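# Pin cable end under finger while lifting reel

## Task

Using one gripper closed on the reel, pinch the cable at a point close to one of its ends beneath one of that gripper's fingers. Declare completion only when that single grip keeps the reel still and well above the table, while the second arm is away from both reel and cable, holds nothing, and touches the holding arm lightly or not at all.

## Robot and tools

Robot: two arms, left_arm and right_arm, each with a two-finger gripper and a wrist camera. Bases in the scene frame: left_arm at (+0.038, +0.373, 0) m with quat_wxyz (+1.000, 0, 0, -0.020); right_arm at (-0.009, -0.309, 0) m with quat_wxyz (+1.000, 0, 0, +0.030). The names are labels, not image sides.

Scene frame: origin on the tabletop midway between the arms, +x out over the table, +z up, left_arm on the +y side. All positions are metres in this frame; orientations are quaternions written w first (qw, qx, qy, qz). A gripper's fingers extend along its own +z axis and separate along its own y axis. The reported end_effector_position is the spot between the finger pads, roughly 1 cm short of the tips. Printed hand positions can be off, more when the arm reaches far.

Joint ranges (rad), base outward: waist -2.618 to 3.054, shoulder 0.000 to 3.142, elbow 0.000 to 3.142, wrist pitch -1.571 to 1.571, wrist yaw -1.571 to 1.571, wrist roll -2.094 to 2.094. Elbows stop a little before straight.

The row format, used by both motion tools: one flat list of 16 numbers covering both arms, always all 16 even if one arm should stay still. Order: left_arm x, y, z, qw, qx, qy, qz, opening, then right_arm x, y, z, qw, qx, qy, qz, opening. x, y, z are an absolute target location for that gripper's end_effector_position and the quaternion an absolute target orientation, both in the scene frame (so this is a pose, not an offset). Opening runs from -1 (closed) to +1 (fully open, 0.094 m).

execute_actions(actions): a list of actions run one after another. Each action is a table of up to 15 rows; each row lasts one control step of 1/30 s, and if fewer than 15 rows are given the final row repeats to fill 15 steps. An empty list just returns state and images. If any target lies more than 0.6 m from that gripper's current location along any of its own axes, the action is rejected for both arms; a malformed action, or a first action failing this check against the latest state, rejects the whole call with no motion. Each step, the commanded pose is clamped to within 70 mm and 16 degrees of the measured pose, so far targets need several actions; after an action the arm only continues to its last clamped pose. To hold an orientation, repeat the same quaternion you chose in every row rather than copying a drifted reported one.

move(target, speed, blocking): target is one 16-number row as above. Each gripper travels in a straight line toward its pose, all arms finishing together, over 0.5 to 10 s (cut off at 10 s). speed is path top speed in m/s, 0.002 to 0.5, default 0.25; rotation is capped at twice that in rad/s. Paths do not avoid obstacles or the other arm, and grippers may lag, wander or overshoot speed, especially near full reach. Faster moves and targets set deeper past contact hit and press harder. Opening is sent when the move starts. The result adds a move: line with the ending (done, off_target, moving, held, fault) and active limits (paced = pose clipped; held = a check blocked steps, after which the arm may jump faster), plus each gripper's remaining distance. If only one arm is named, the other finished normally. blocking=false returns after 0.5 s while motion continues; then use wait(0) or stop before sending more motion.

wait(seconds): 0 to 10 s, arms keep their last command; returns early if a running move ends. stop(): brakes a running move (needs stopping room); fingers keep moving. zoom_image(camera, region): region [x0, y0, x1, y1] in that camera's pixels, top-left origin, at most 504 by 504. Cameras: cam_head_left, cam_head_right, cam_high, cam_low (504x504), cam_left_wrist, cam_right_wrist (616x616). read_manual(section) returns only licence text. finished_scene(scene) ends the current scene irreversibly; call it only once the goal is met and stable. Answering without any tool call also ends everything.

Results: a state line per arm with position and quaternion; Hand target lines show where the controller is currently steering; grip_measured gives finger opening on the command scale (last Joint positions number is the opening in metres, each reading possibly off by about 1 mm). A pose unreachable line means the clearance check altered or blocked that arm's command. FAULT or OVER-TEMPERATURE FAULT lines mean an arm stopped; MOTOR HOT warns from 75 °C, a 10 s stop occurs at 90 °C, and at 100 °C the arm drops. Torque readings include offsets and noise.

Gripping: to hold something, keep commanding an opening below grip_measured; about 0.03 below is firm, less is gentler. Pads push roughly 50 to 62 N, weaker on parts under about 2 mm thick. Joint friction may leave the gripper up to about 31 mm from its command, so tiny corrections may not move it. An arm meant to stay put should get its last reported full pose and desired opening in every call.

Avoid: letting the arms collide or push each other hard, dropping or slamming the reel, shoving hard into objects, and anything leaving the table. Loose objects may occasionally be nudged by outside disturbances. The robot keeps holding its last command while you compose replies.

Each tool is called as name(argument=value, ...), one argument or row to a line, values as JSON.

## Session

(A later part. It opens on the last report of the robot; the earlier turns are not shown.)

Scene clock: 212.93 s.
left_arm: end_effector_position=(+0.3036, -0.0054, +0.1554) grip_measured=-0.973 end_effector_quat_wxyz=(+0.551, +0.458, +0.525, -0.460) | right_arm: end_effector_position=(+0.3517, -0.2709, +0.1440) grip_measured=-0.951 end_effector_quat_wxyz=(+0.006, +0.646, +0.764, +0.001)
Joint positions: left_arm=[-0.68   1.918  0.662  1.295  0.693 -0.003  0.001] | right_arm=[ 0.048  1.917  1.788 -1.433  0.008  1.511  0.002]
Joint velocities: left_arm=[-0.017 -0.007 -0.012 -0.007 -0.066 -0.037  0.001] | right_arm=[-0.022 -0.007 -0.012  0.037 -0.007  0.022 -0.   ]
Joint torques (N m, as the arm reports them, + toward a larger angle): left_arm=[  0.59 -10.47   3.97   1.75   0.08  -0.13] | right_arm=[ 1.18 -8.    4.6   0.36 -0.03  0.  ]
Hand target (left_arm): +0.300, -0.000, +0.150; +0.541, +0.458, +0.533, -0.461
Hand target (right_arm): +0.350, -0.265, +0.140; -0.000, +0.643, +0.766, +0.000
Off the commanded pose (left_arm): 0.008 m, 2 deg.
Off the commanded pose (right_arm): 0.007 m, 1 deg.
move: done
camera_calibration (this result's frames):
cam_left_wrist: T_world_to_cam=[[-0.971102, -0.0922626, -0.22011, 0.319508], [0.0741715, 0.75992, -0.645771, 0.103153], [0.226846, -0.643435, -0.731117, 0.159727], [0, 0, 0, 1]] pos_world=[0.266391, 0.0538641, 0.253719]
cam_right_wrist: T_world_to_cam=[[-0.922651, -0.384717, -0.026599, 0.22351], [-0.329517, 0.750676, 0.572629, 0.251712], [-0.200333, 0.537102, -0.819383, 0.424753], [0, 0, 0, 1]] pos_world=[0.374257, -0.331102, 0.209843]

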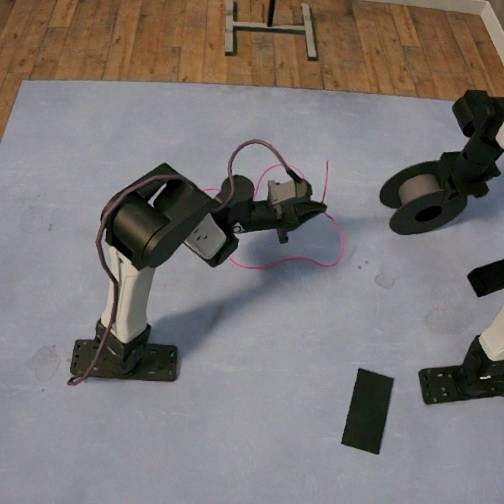

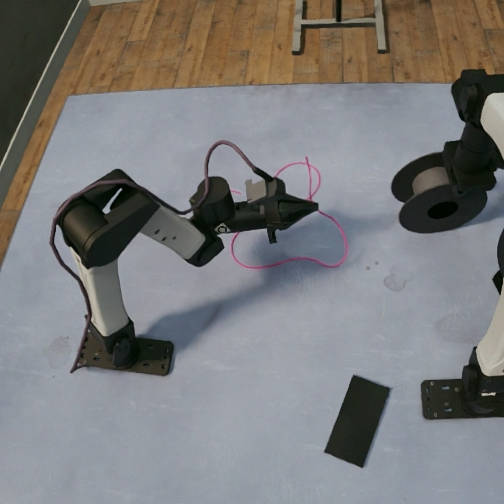

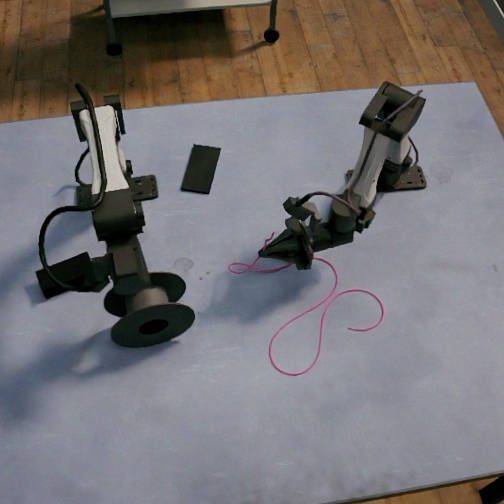

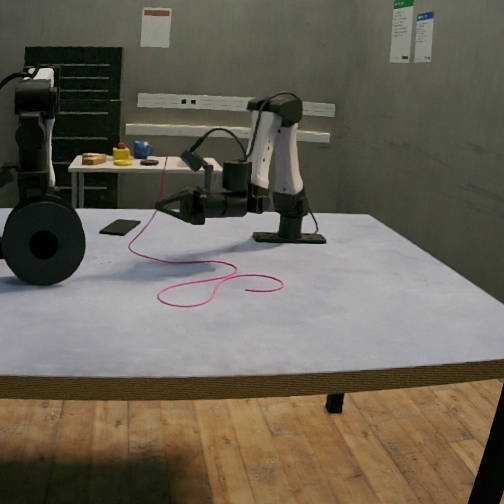

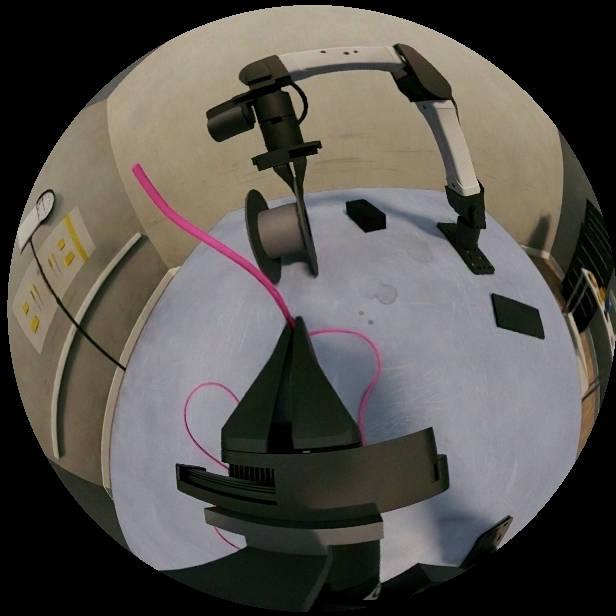

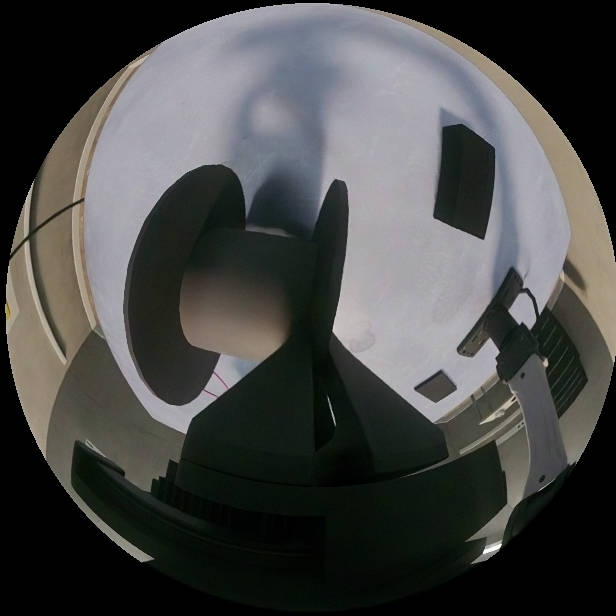

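move(
  target=[0.24,0.1,0.17,0.3,0.25,0.65,-0.65,-1,0.33,-0.2,0.175,0,0.34,0.94,0,-1],
  speed=0.2,
)

move(
  target=[0.2,0.07,0.16,0,0,0.707,-0.707,-1,0.33,-0.12,0.15,0,0,1,0,-1],
  speed=0.2,
)

move(
  target=[0.2,0.07,0.16,0,0,0.707,-0.707,-1,0.33,-0.12,0.138,0,0,1,0,-1],
  speed=0.03,
)

Scene clock: 236.00 s.
left_arm: end_effector_position=(+0.2457, +0.0967, +0.1724) grip_measured=-0.973 end_effector_quat_wxyz=(+0.308, +0.256, +0.649, -0.647) | right_arm: end_effector_position=(+0.3270, -0.2059, +0.1651) grip_measured=-0.951 end_effector_quat_wxyz=(-0.006, +0.348, +0.937, -0.011)
Joint positions: left_arm=[-0.453  1.548  0.297  1.302  1.009 -0.795  0.001] | right_arm=[ 0.242  1.917  1.872 -1.55   0.01   1.014  0.002]
Joint velocities: left_arm=[ 0.027 -0.002 -0.002 -0.051  0.066  0.051 -0.   ] | right_arm=[ 0.007 -0.012 -0.007  0.022 -0.051  0.007 -0.001]
Joint torques (N m, as the arm reports them, + toward a larger angle): left_arm=[ 0.8  -6.34  4.12  1.77  0.08 -0.09] | right_arm=[ 0.82 -8.46  7.65  0.18 -0.08 -0.11]
Hand target (left_arm): +0.241, +0.101, +0.170; +0.301, +0.252, +0.652, -0.649
Hand target (right_arm): +0.329, -0.199, +0.175; +0.002, +0.340, +0.940, +0.003
Off the commanded pose (left_arm): 0.007 m, 1 deg.
Off the commanded pose (right_arm): 0.012 m, 2 deg.
joint sent to its limit (right arm) — the command would take joint 4 (wrist pitch) past its lower limit, so that joint was sent only as far as its limit.
move: off_target (right_arm)
camera_calibration (this result's frames):
cam_left_wrist: T_world_to_cam=[[-0.852609, 0.024132, 0.521991, 0.108234], [-0.347852, 0.719228, -0.601424, 0.140809], [-0.389944, -0.694355, -0.604826, 0.385657], [0, 0, 0, 1]] pos_world=[0.291647, 0.163897, 0.261444]
cam_right_wrist: T_world_to_cam=[[-0.465579, -0.884998, 0.00377038, -0.0312183], [-0.714222, 0.378246, 0.588912, 0.229083], [-0.522612, 0.271492, -0.808188, 0.451083], [0, 0, 0, 1]] pos_world=[0.384823, -0.236743, 0.229768]

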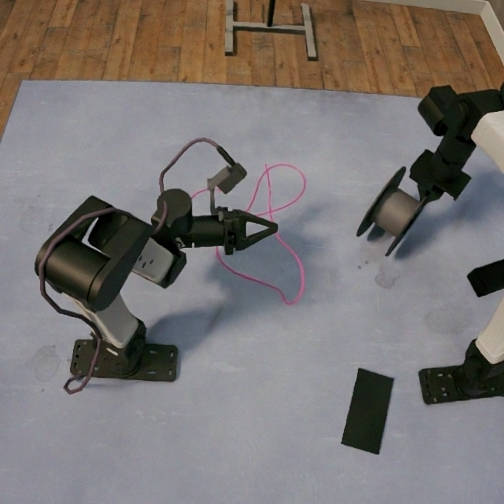

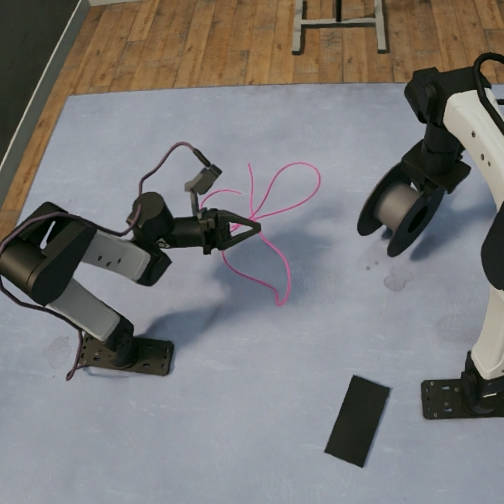

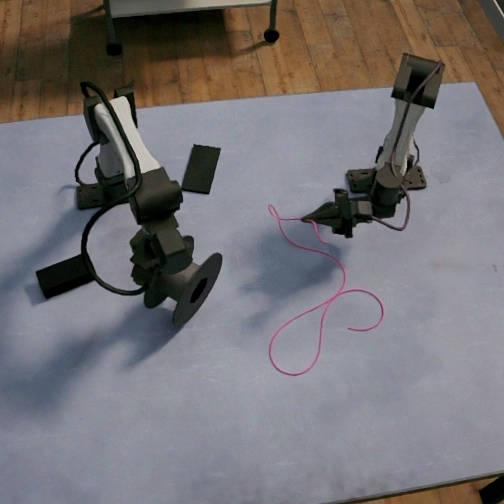

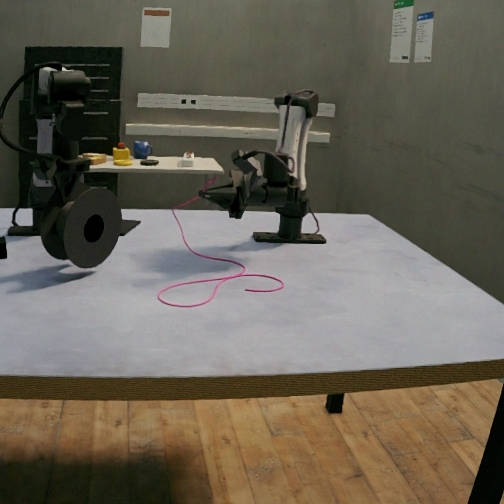

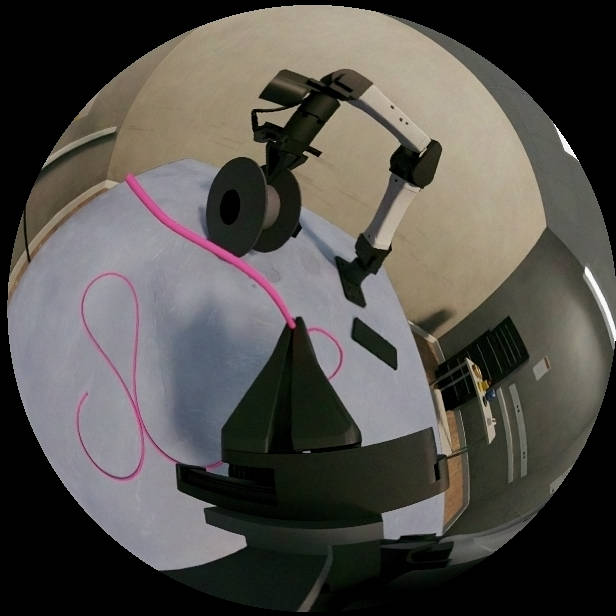

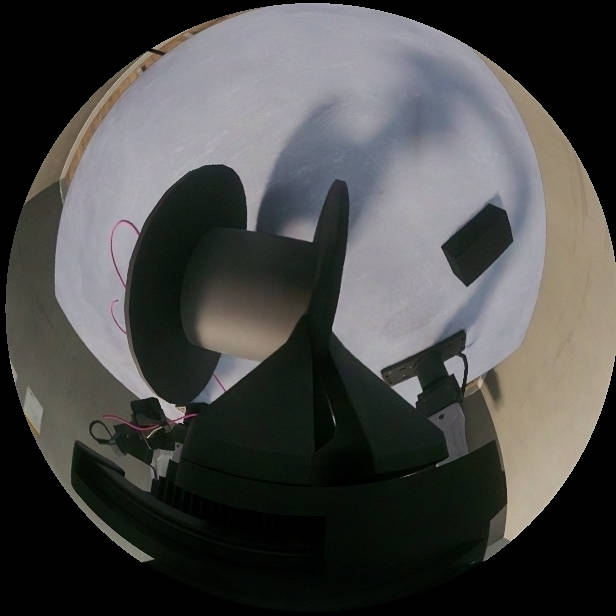

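Scene clock: 238.57 s.
left_arm: end_effector_position=(+0.2042, +0.0678, +0.1646) grip_measured=-0.973 end_effector_quat_wxyz=(+0.005, +0.008, +0.703, -0.711) | right_arm: end_effector_position=(+0.3258, -0.1282, +0.1448) grip_measured=-0.950 end_effector_quat_wxyz=(-0.009, +0.010, +1.000, -0.011)
Joint positions: left_arm=[-0.636  1.53   0.261  1.287  0.9   -1.566  0.001] | right_arm=[ 0.439  2.032  1.954 -1.518  0.01   0.519  0.002]
Joint velocities: left_arm=[ 0.002  0.002  0.002  0.037  0.051 -0.037 -0.   ] | right_arm=[-0.012 -0.007 -0.012 -0.081 -0.022  0.022 -0.   ]
Joint torques (N m, as the arm reports them, + toward a larger angle): left_arm=[-0.4  -5.49  4.11  1.86 -0.14 -0.08] | right_arm=[ 1.01 -8.7   7.51  0.34 -0.1  -0.14]
Hand target (left_arm): +0.200, +0.070, +0.160; -0.001, -0.001, +0.706, -0.709
Hand target (right_arm): +0.329, -0.119, +0.150; +0.000, -0.000, +1.000, +0.002
Off the commanded pose (left_arm): 0.007 m, 1 deg.
Off the commanded pose (right_arm): 0.011 m, 2 deg.
move: off_target (right_arm)
camera_calibration (this result's frames):
cam_left_wrist: T_world_to_cam=[[-0.214546, 0.080773, 0.973368, -0.1309], [-0.62059, 0.758276, -0.199712, 0.12943], [-0.754214, -0.64691, -0.112558, 0.334803], [0, 0, 0, 1]] pos_world=[0.304752, 0.129017, 0.190947]
cam_right_wrist: T_world_to_cam=[[0.205667, -0.978616, -0.00355519, -0.192514], [-0.7834, -0.166815, 0.598713, 0.162057], [-0.586503, -0.12035, -0.800956, 0.382444], [0, 0, 0, 1]] pos_world=[0.390854, -0.115336, 0.208611]

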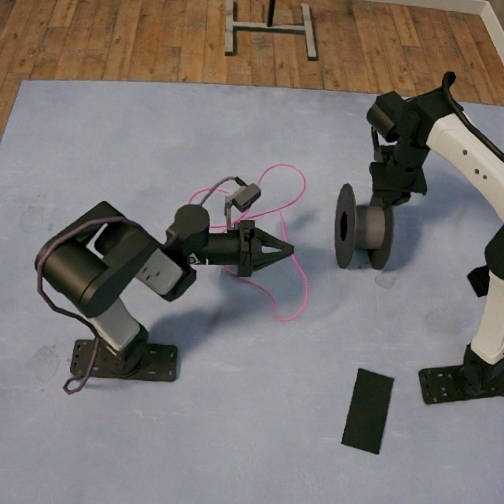

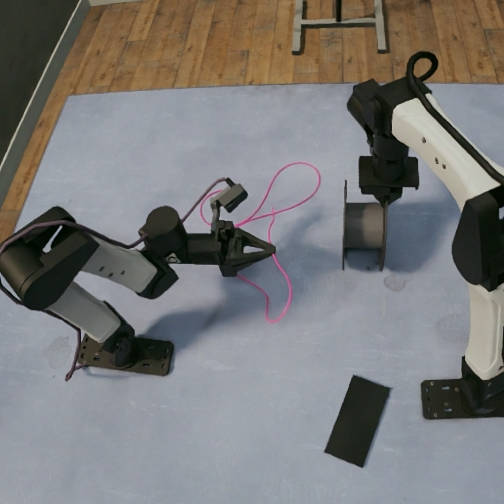

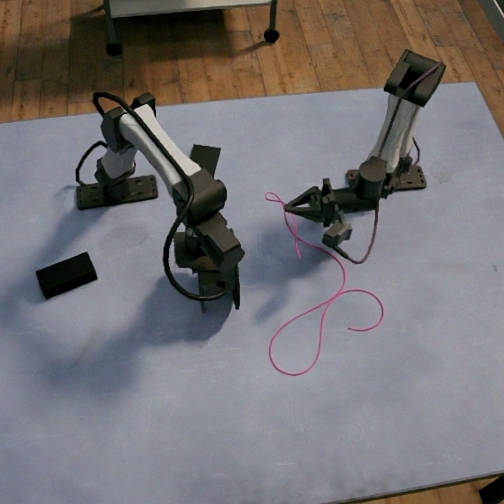

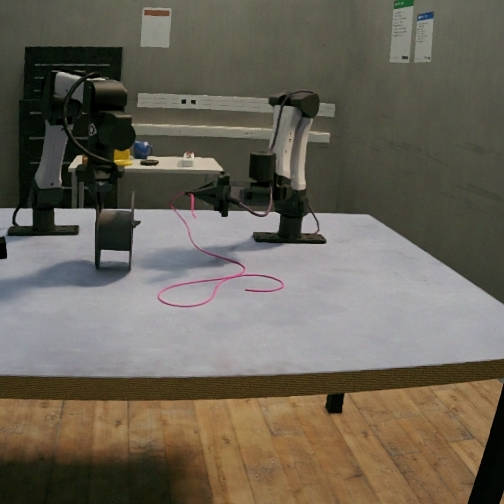

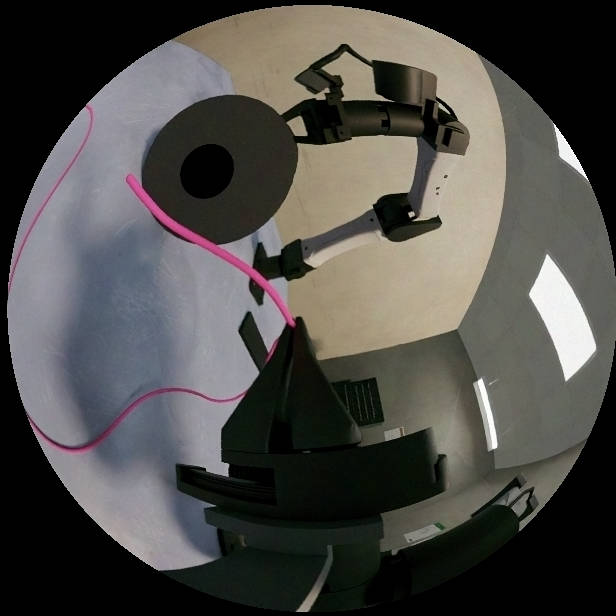

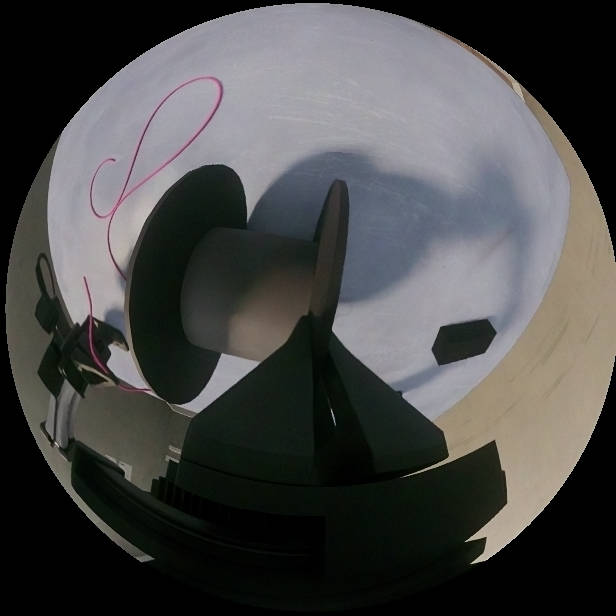

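Scene clock: 239.37 s.
left_arm: end_effector_position=(+0.2043, +0.0678, +0.1646) grip_measured=-0.973 end_effector_quat_wxyz=(+0.005, +0.008, +0.703, -0.711) | right_arm: end_effector_position=(+0.3308, -0.1252, +0.1438) grip_measured=-0.950 end_effector_quat_wxyz=(+0.001, +0.007, +1.000, -0.004)
Joint positions: left_arm=[-0.636  1.53   0.261  1.287  0.9   -1.566  0.001] | right_arm=[ 0.439  2.032  1.95  -1.492  0.008  0.512  0.002]
Joint velocities: left_arm=[ 0.017 -0.002 -0.007 -0.007  0.066 -0.022 -0.   ] | right_arm=[ 0.012 -0.017 -0.012  0.007 -0.007 -0.095 -0.   ]
Joint torques (N m, as the arm reports them, + toward a larger angle): left_arm=[-0.15 -5.93  4.25  1.79 -0.12 -0.03] | right_arm=[ 0.84 -9.01  3.97  0.59 -0.04 -0.12]
Hand target (left_arm): +0.200, +0.070, +0.160; -0.000, -0.000, +0.707, -0.707
Hand target (right_arm): +0.330, -0.120, +0.138; -0.000, +0.000, +1.000, -0.000
Off the commanded pose (left_arm): 0.007 m, 1 deg.
Off the commanded pose (right_arm): 0.008 m, 1 deg.
move: done
camera_calibration (this result's frames):
cam_left_wrist: T_world_to_cam=[[-0.214573, 0.0806966, 0.973369, -0.130876], [-0.62088, 0.758039, -0.199714, 0.129547], [-0.753967, -0.647198, -0.112551, 0.334821], [0, 0, 0, 1]] pos_world=[0.304795, 0.129055, 0.190947]
cam_right_wrist: T_world_to_cam=[[0.21251, -0.977089, -0.0117123, -0.191479], [-0.793777, -0.179606, 0.581084, 0.171425], [-0.569875, -0.114189, -0.813759, 0.382114], [0, 0, 0, 1]] pos_world=[0.394521, -0.11267, 0.209094]

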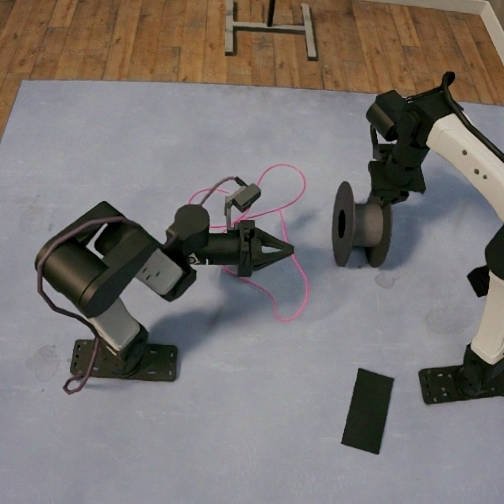

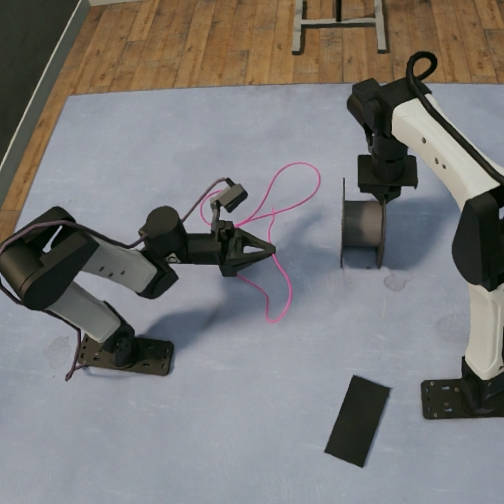

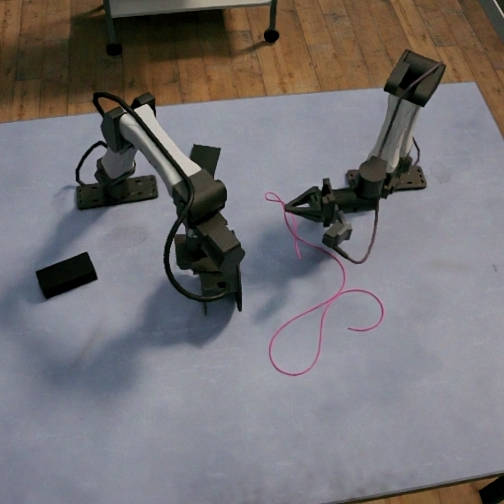

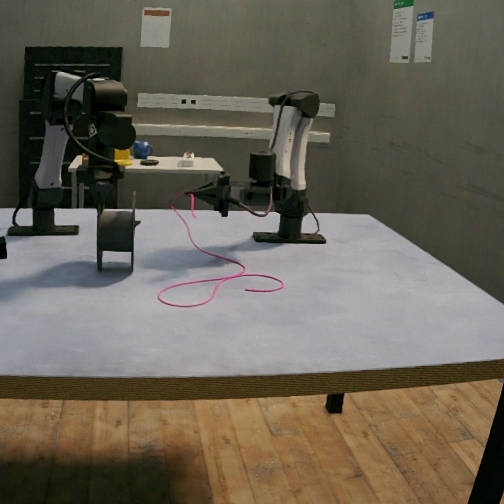

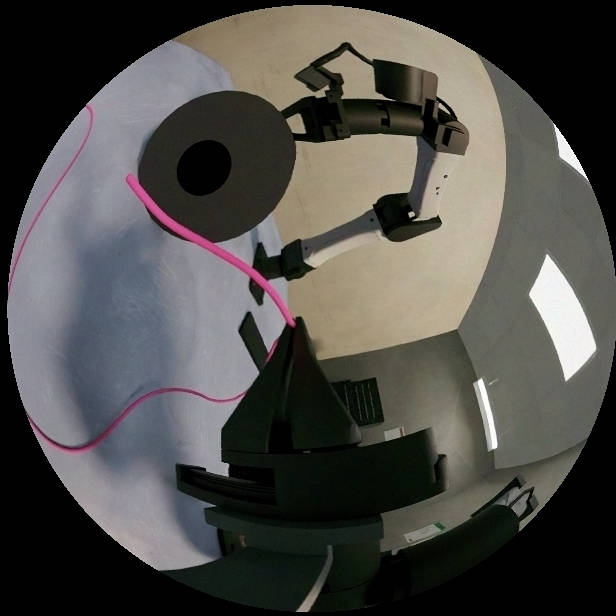

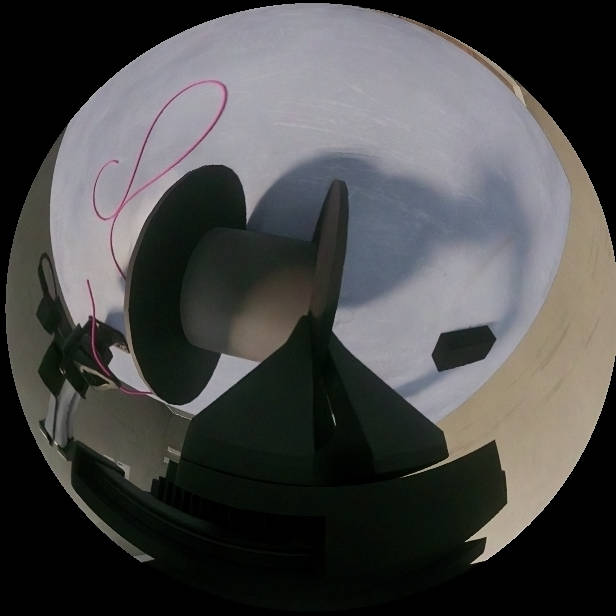

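move(
  target=[0.2,0.07,0.16,0.12,0.12,0.697,-0.697,-1,0.33,-0.125,0.14,0,0,1,0,0.0],
)

move(
  target=[0.22,0.03,0.15,0.12,0.12,0.697,-0.697,-1,0.33,-0.125,0.22,0,0,1,0,0.0],
  speed=0.15,
)

move(
  target=[0.235,-0.03,0.15,0.12,0.12,0.697,-0.697,-1,0.32,-0.045,0.22,0,0,1,0,0.0],
  speed=0.1,
)

Scene clock: 248.97 s.
left_arm: end_effector_position=(+0.2042, +0.0678, +0.1651) grip_measured=-0.973 end_effector_quat_wxyz=(+0.121, +0.122, +0.692, -0.701) | right_arm: end_effector_position=(+0.3326, -0.1241, +0.1438) grip_measured=-0.002 end_effector_quat_wxyz=(+0.005, +0.002, +1.000, -0.002)
Joint positions: left_arm=[-0.636  1.53   0.261  1.29   0.9   -1.241  0.001] | right_arm=[ 0.439  2.032  1.95  -1.483  0.008  0.503  0.047]
Joint velocities: left_arm=[ 0.007 -0.002  0.002 -0.081  0.007  0.037 -0.   ] | right_arm=[-0.002 -0.007 -0.002  0.007  0.007  0.066 -0.   ]
Joint torques (N m, as the arm reports them, + toward a larger angle): left_arm=[-0.24 -5.87  4.25  1.75 -0.13  0.1 ] | right_arm=[-0.11 -9.66  3.48  0.47 -0.05 -0.11]
Hand target (left_arm): +0.200, +0.070, +0.160; +0.120, +0.120, +0.697, -0.697
Hand target (right_arm): +0.330, -0.125, +0.140; -0.000, +0.000, +1.000, -0.000
Off the commanded pose (left_arm): 0.007 m, 1 deg.
Off the commanded pose (right_arm): 0.005 m, 1 deg.
move: done
camera_calibration (this result's frames):
cam_left_wrist: T_world_to_cam=[[-0.516199, 0.081908, 0.852543, -0.0498753], [-0.526437, 0.754833, -0.391268, 0.142189], [-0.675576, -0.650782, -0.346525, 0.357736], [0, 0, 0, 1]] pos_world=[0.290785, 0.129565, 0.222119]
cam_right_wrist: T_world_to_cam=[[0.221916, -0.974958, -0.0144662, -0.193278], [-0.796327, -0.189778, 0.574323, 0.173656], [-0.562687, -0.115932, -0.818501, 0.381378], [0, 0, 0, 1]] pos_world=[0.395774, -0.111268, 0.209627]

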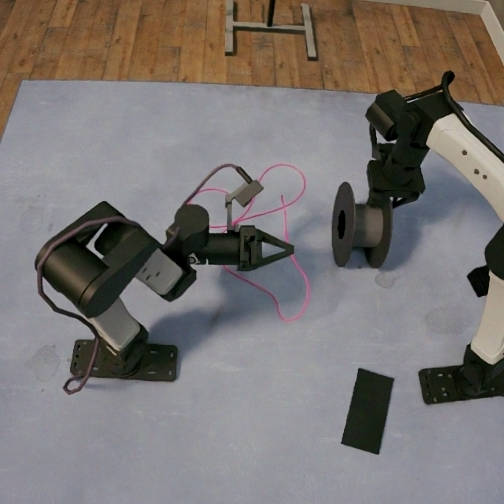

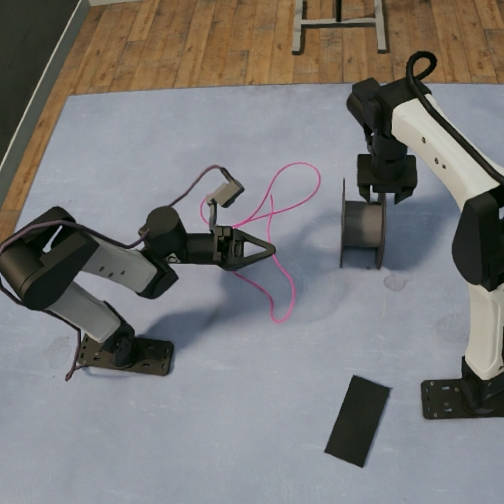

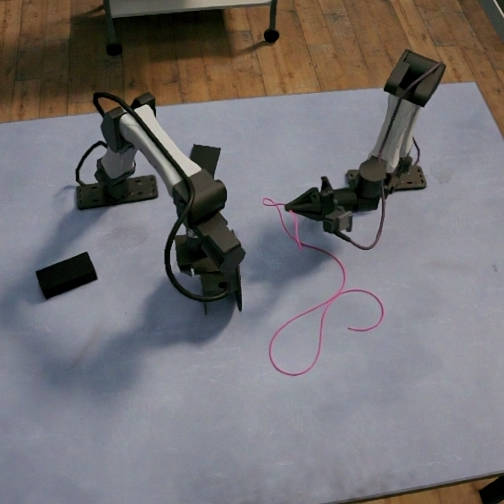

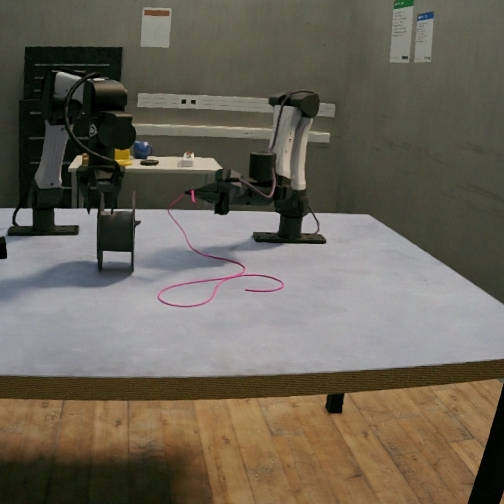

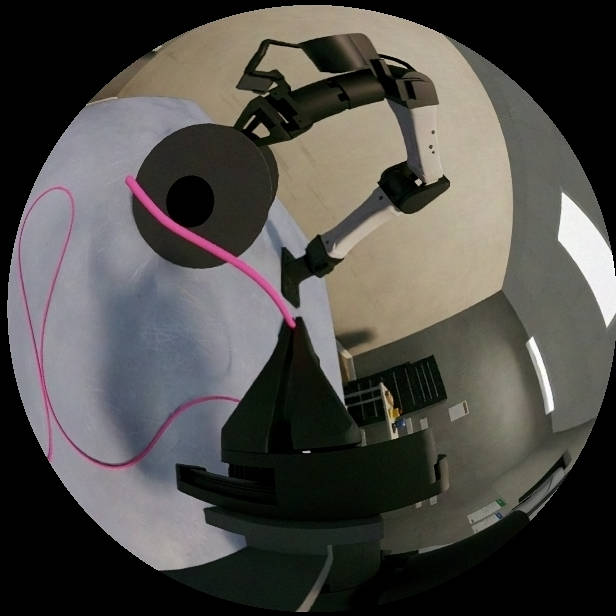

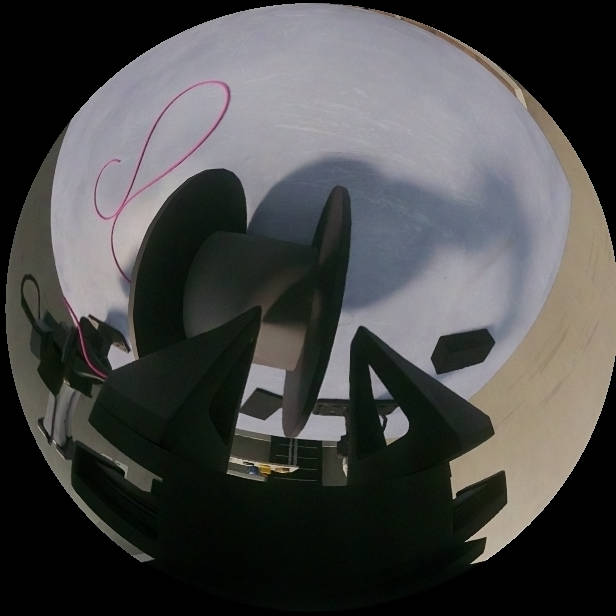

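Scene clock: 249.90 s.
left_arm: end_effector_position=(+0.2168, +0.0345, +0.1507) grip_measured=-0.973 end_effector_quat_wxyz=(+0.115, +0.118, +0.697, -0.698) | right_arm: end_effector_position=(+0.3291, -0.1260, +0.2127) grip_measured=-0.002 end_effector_quat_wxyz=(+0.072, +0.002, +0.997, +0.035)
Joint positions: left_arm=[-0.709  1.707  0.369  1.339  0.827 -1.24   0.001] | right_arm=[ 0.439  1.921  2.062 -1.551  0.008  0.503  0.047]
Joint velocities: left_arm=[-0.012 -0.017 -0.012  0.037 -0.037 -0.022 -0.   ] | right_arm=[-0.017 -0.002 -0.007 -0.037  0.007  0.037 -0.001]
Joint torques (N m, as the arm reports them, + toward a larger angle): left_arm=[-0.35 -4.69  6.88  1.89 -0.14  0.13] | right_arm=[-0.13 -8.69  6.69  0.64 -0.06 -0.11]
Hand target (left_arm): +0.220, +0.030, +0.150; +0.119, +0.119, +0.696, -0.697
Hand target (right_arm): +0.330, -0.125, +0.220; +0.080, +0.001, +0.996, +0.043
Off the commanded pose (left_arm): 0.006 m, 1 deg.
Off the commanded pose (right_arm): 0.007 m, 9 deg.
joint sent to its limit (right arm) — the command would take joint 4 (wrist pitch) past its lower limit, so that joint was sent only as far as its limit.
move: off_target (right_arm)
camera_calibration (this result's frames):
cam_left_wrist: T_world_to_cam=[[-0.503531, 0.0717094, 0.860996, -0.0320482], [-0.531193, 0.760248, -0.373973, 0.166561], [-0.681388, -0.645663, -0.344717, 0.340395], [0, 0, 0, 1]] pos_world=[0.30428, 0.0954507, 0.207223]
cam_right_wrist: T_world_to_cam=[[0.226713, -0.972344, -0.056113, -0.185781], [-0.865665, -0.227572, 0.445909, 0.176252], [-0.446347, -0.0525183, -0.893317, 0.42112], [0, 0, 0, 1]] pos_world=[0.38266, -0.118417, 0.287176]

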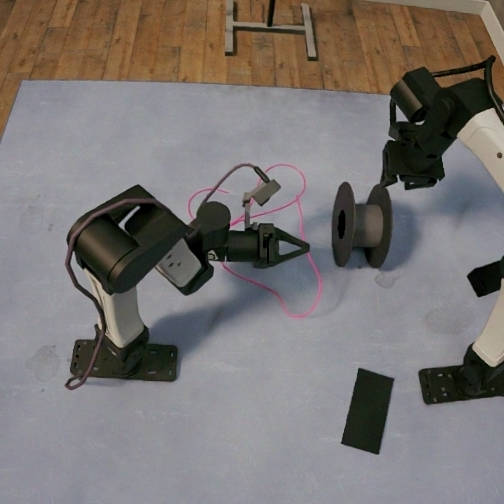

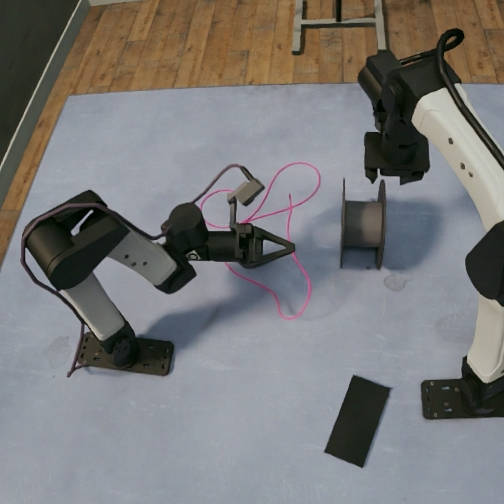

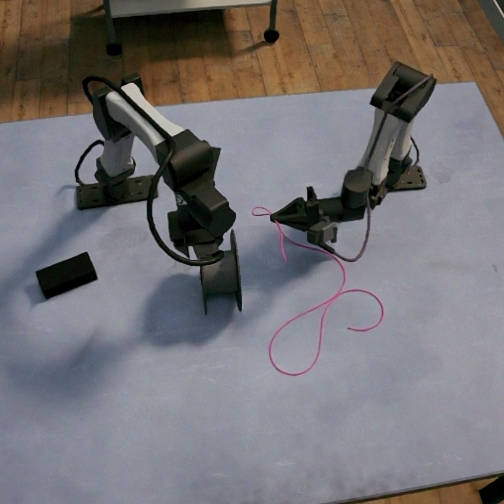

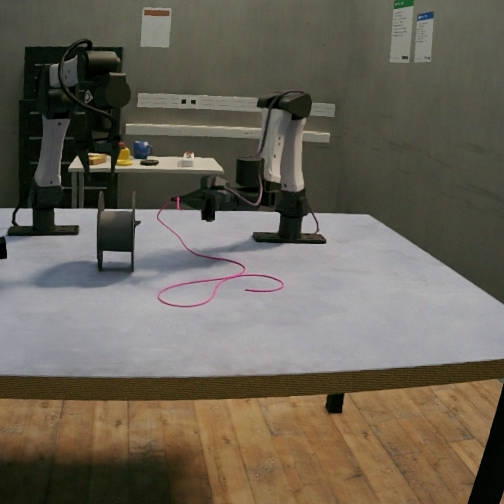

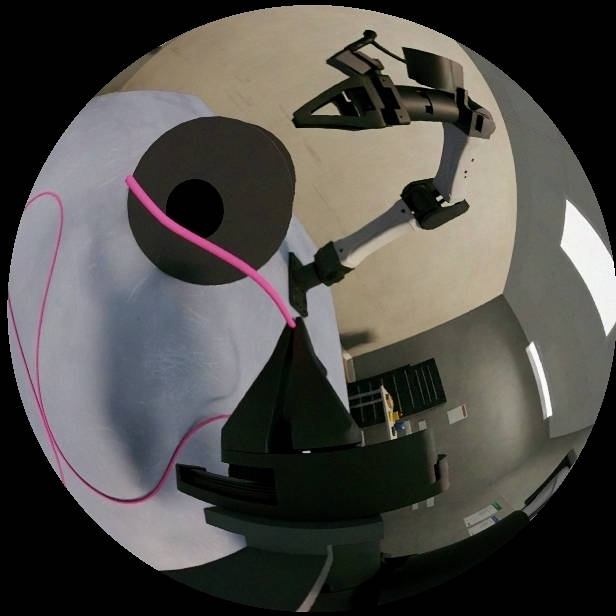

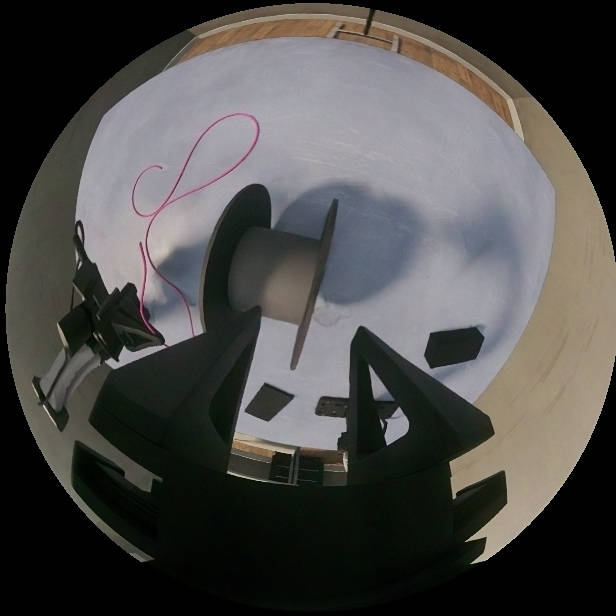

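Scene clock: 251.10 s.
left_arm: end_effector_position=(+0.2320, -0.0251, +0.1570) grip_measured=-0.973 end_effector_quat_wxyz=(+0.121, +0.123, +0.689, -0.703) | right_arm: end_effector_position=(+0.3182, -0.0500, +0.2150) grip_measured=-0.002 end_effector_quat_wxyz=(+0.083, -0.001, +0.995, +0.062)
Joint positions: left_arm=[-0.821  1.851  0.588  1.289  0.716 -1.24   0.001] | right_arm=[ 0.612  2.031  2.223 -1.556  0.006  0.669  0.047]
Joint velocities: left_arm=[ 0.012 -0.002 -0.012 -0.037 -0.081  0.022 -0.001] | right_arm=[ 0.002  0.022  0.012 -0.022  0.066 -0.037 -0.   ]
Joint torques (N m, as the arm reports them, + toward a larger angle): left_arm=[-0.34 -6.56  7.35  1.8  -0.14  0.12] | right_arm=[ 0.7  -8.47  7.22  0.76 -0.07  0.02]
Hand target (left_arm): +0.234, -0.030, +0.150; +0.119, +0.119, +0.696, -0.698
Hand target (right_arm): +0.319, -0.044, +0.219; +0.087, -0.001, +0.994, +0.071
Off the commanded pose (left_arm): 0.009 m, 1 deg.
Off the commanded pose (right_arm): 0.007 m, 12 deg.
joint sent to its limit (right arm) — the command would take joint 4 (wrist pitch) past its lower limit, so that joint was sent only as far as its limit.
move: off_target (right_arm)
camera_calibration (this result's frames):
cam_left_wrist: T_world_to_cam=[[-0.517065, 0.0878194, 0.851429, -0.0205296], [-0.524801, 0.753291, -0.396404, 0.224167], [-0.676186, -0.651798, -0.343413, 0.312876], [0, 0, 0, 1]] pos_world=[0.31859, 0.0368722, 0.213786]
cam_right_wrist: T_world_to_cam=[[0.237016, -0.966048, -0.10283, -0.102212], [-0.872635, -0.258221, 0.414523, 0.190578], [-0.427002, -0.00851581, -0.90421, 0.420683], [0, 0, 0, 1]] pos_world=[0.370163, -0.0459476, 0.290876]

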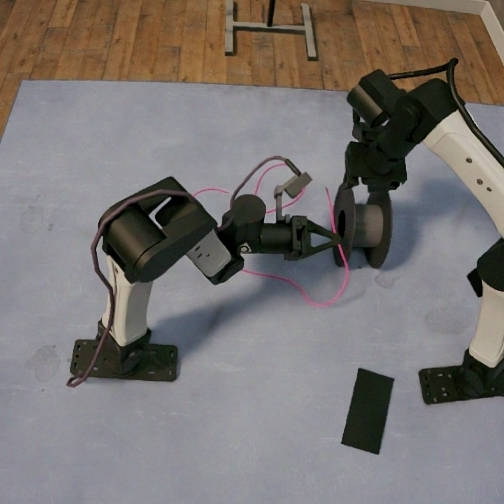

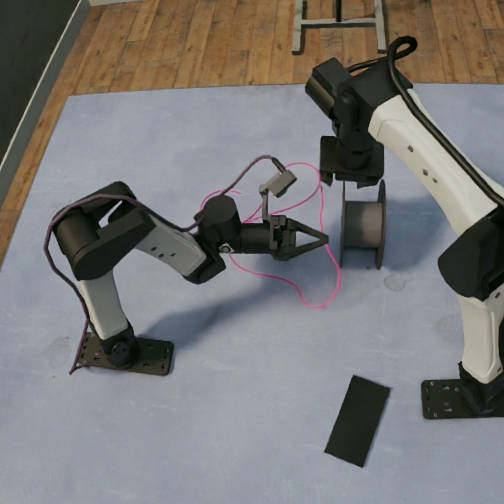

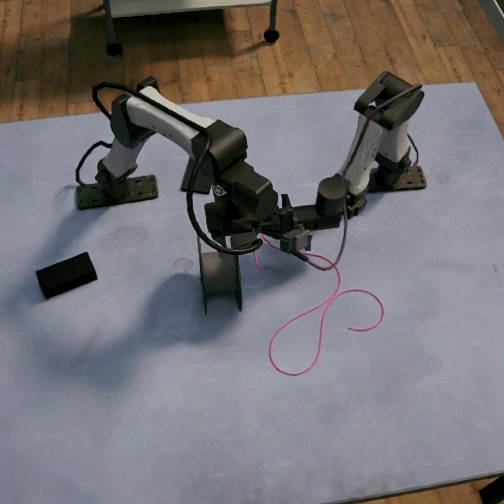

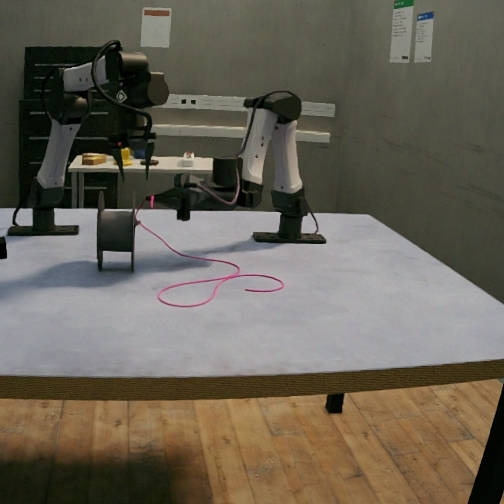

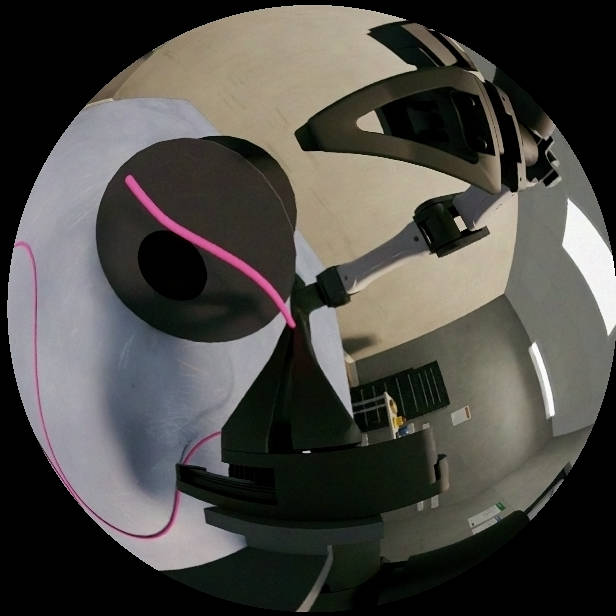

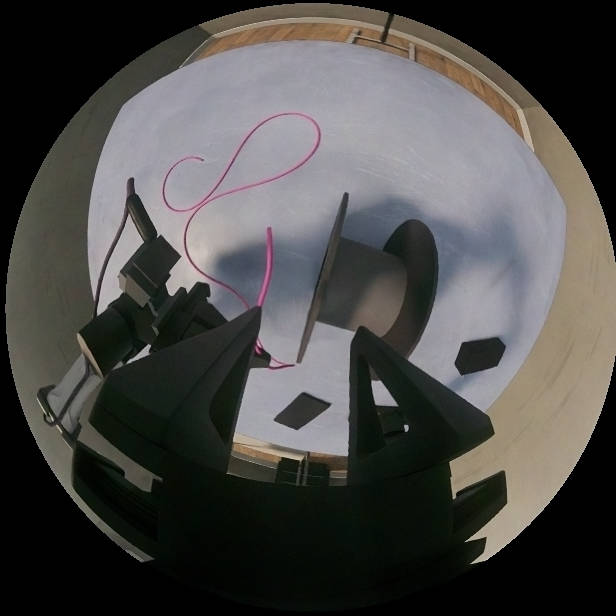

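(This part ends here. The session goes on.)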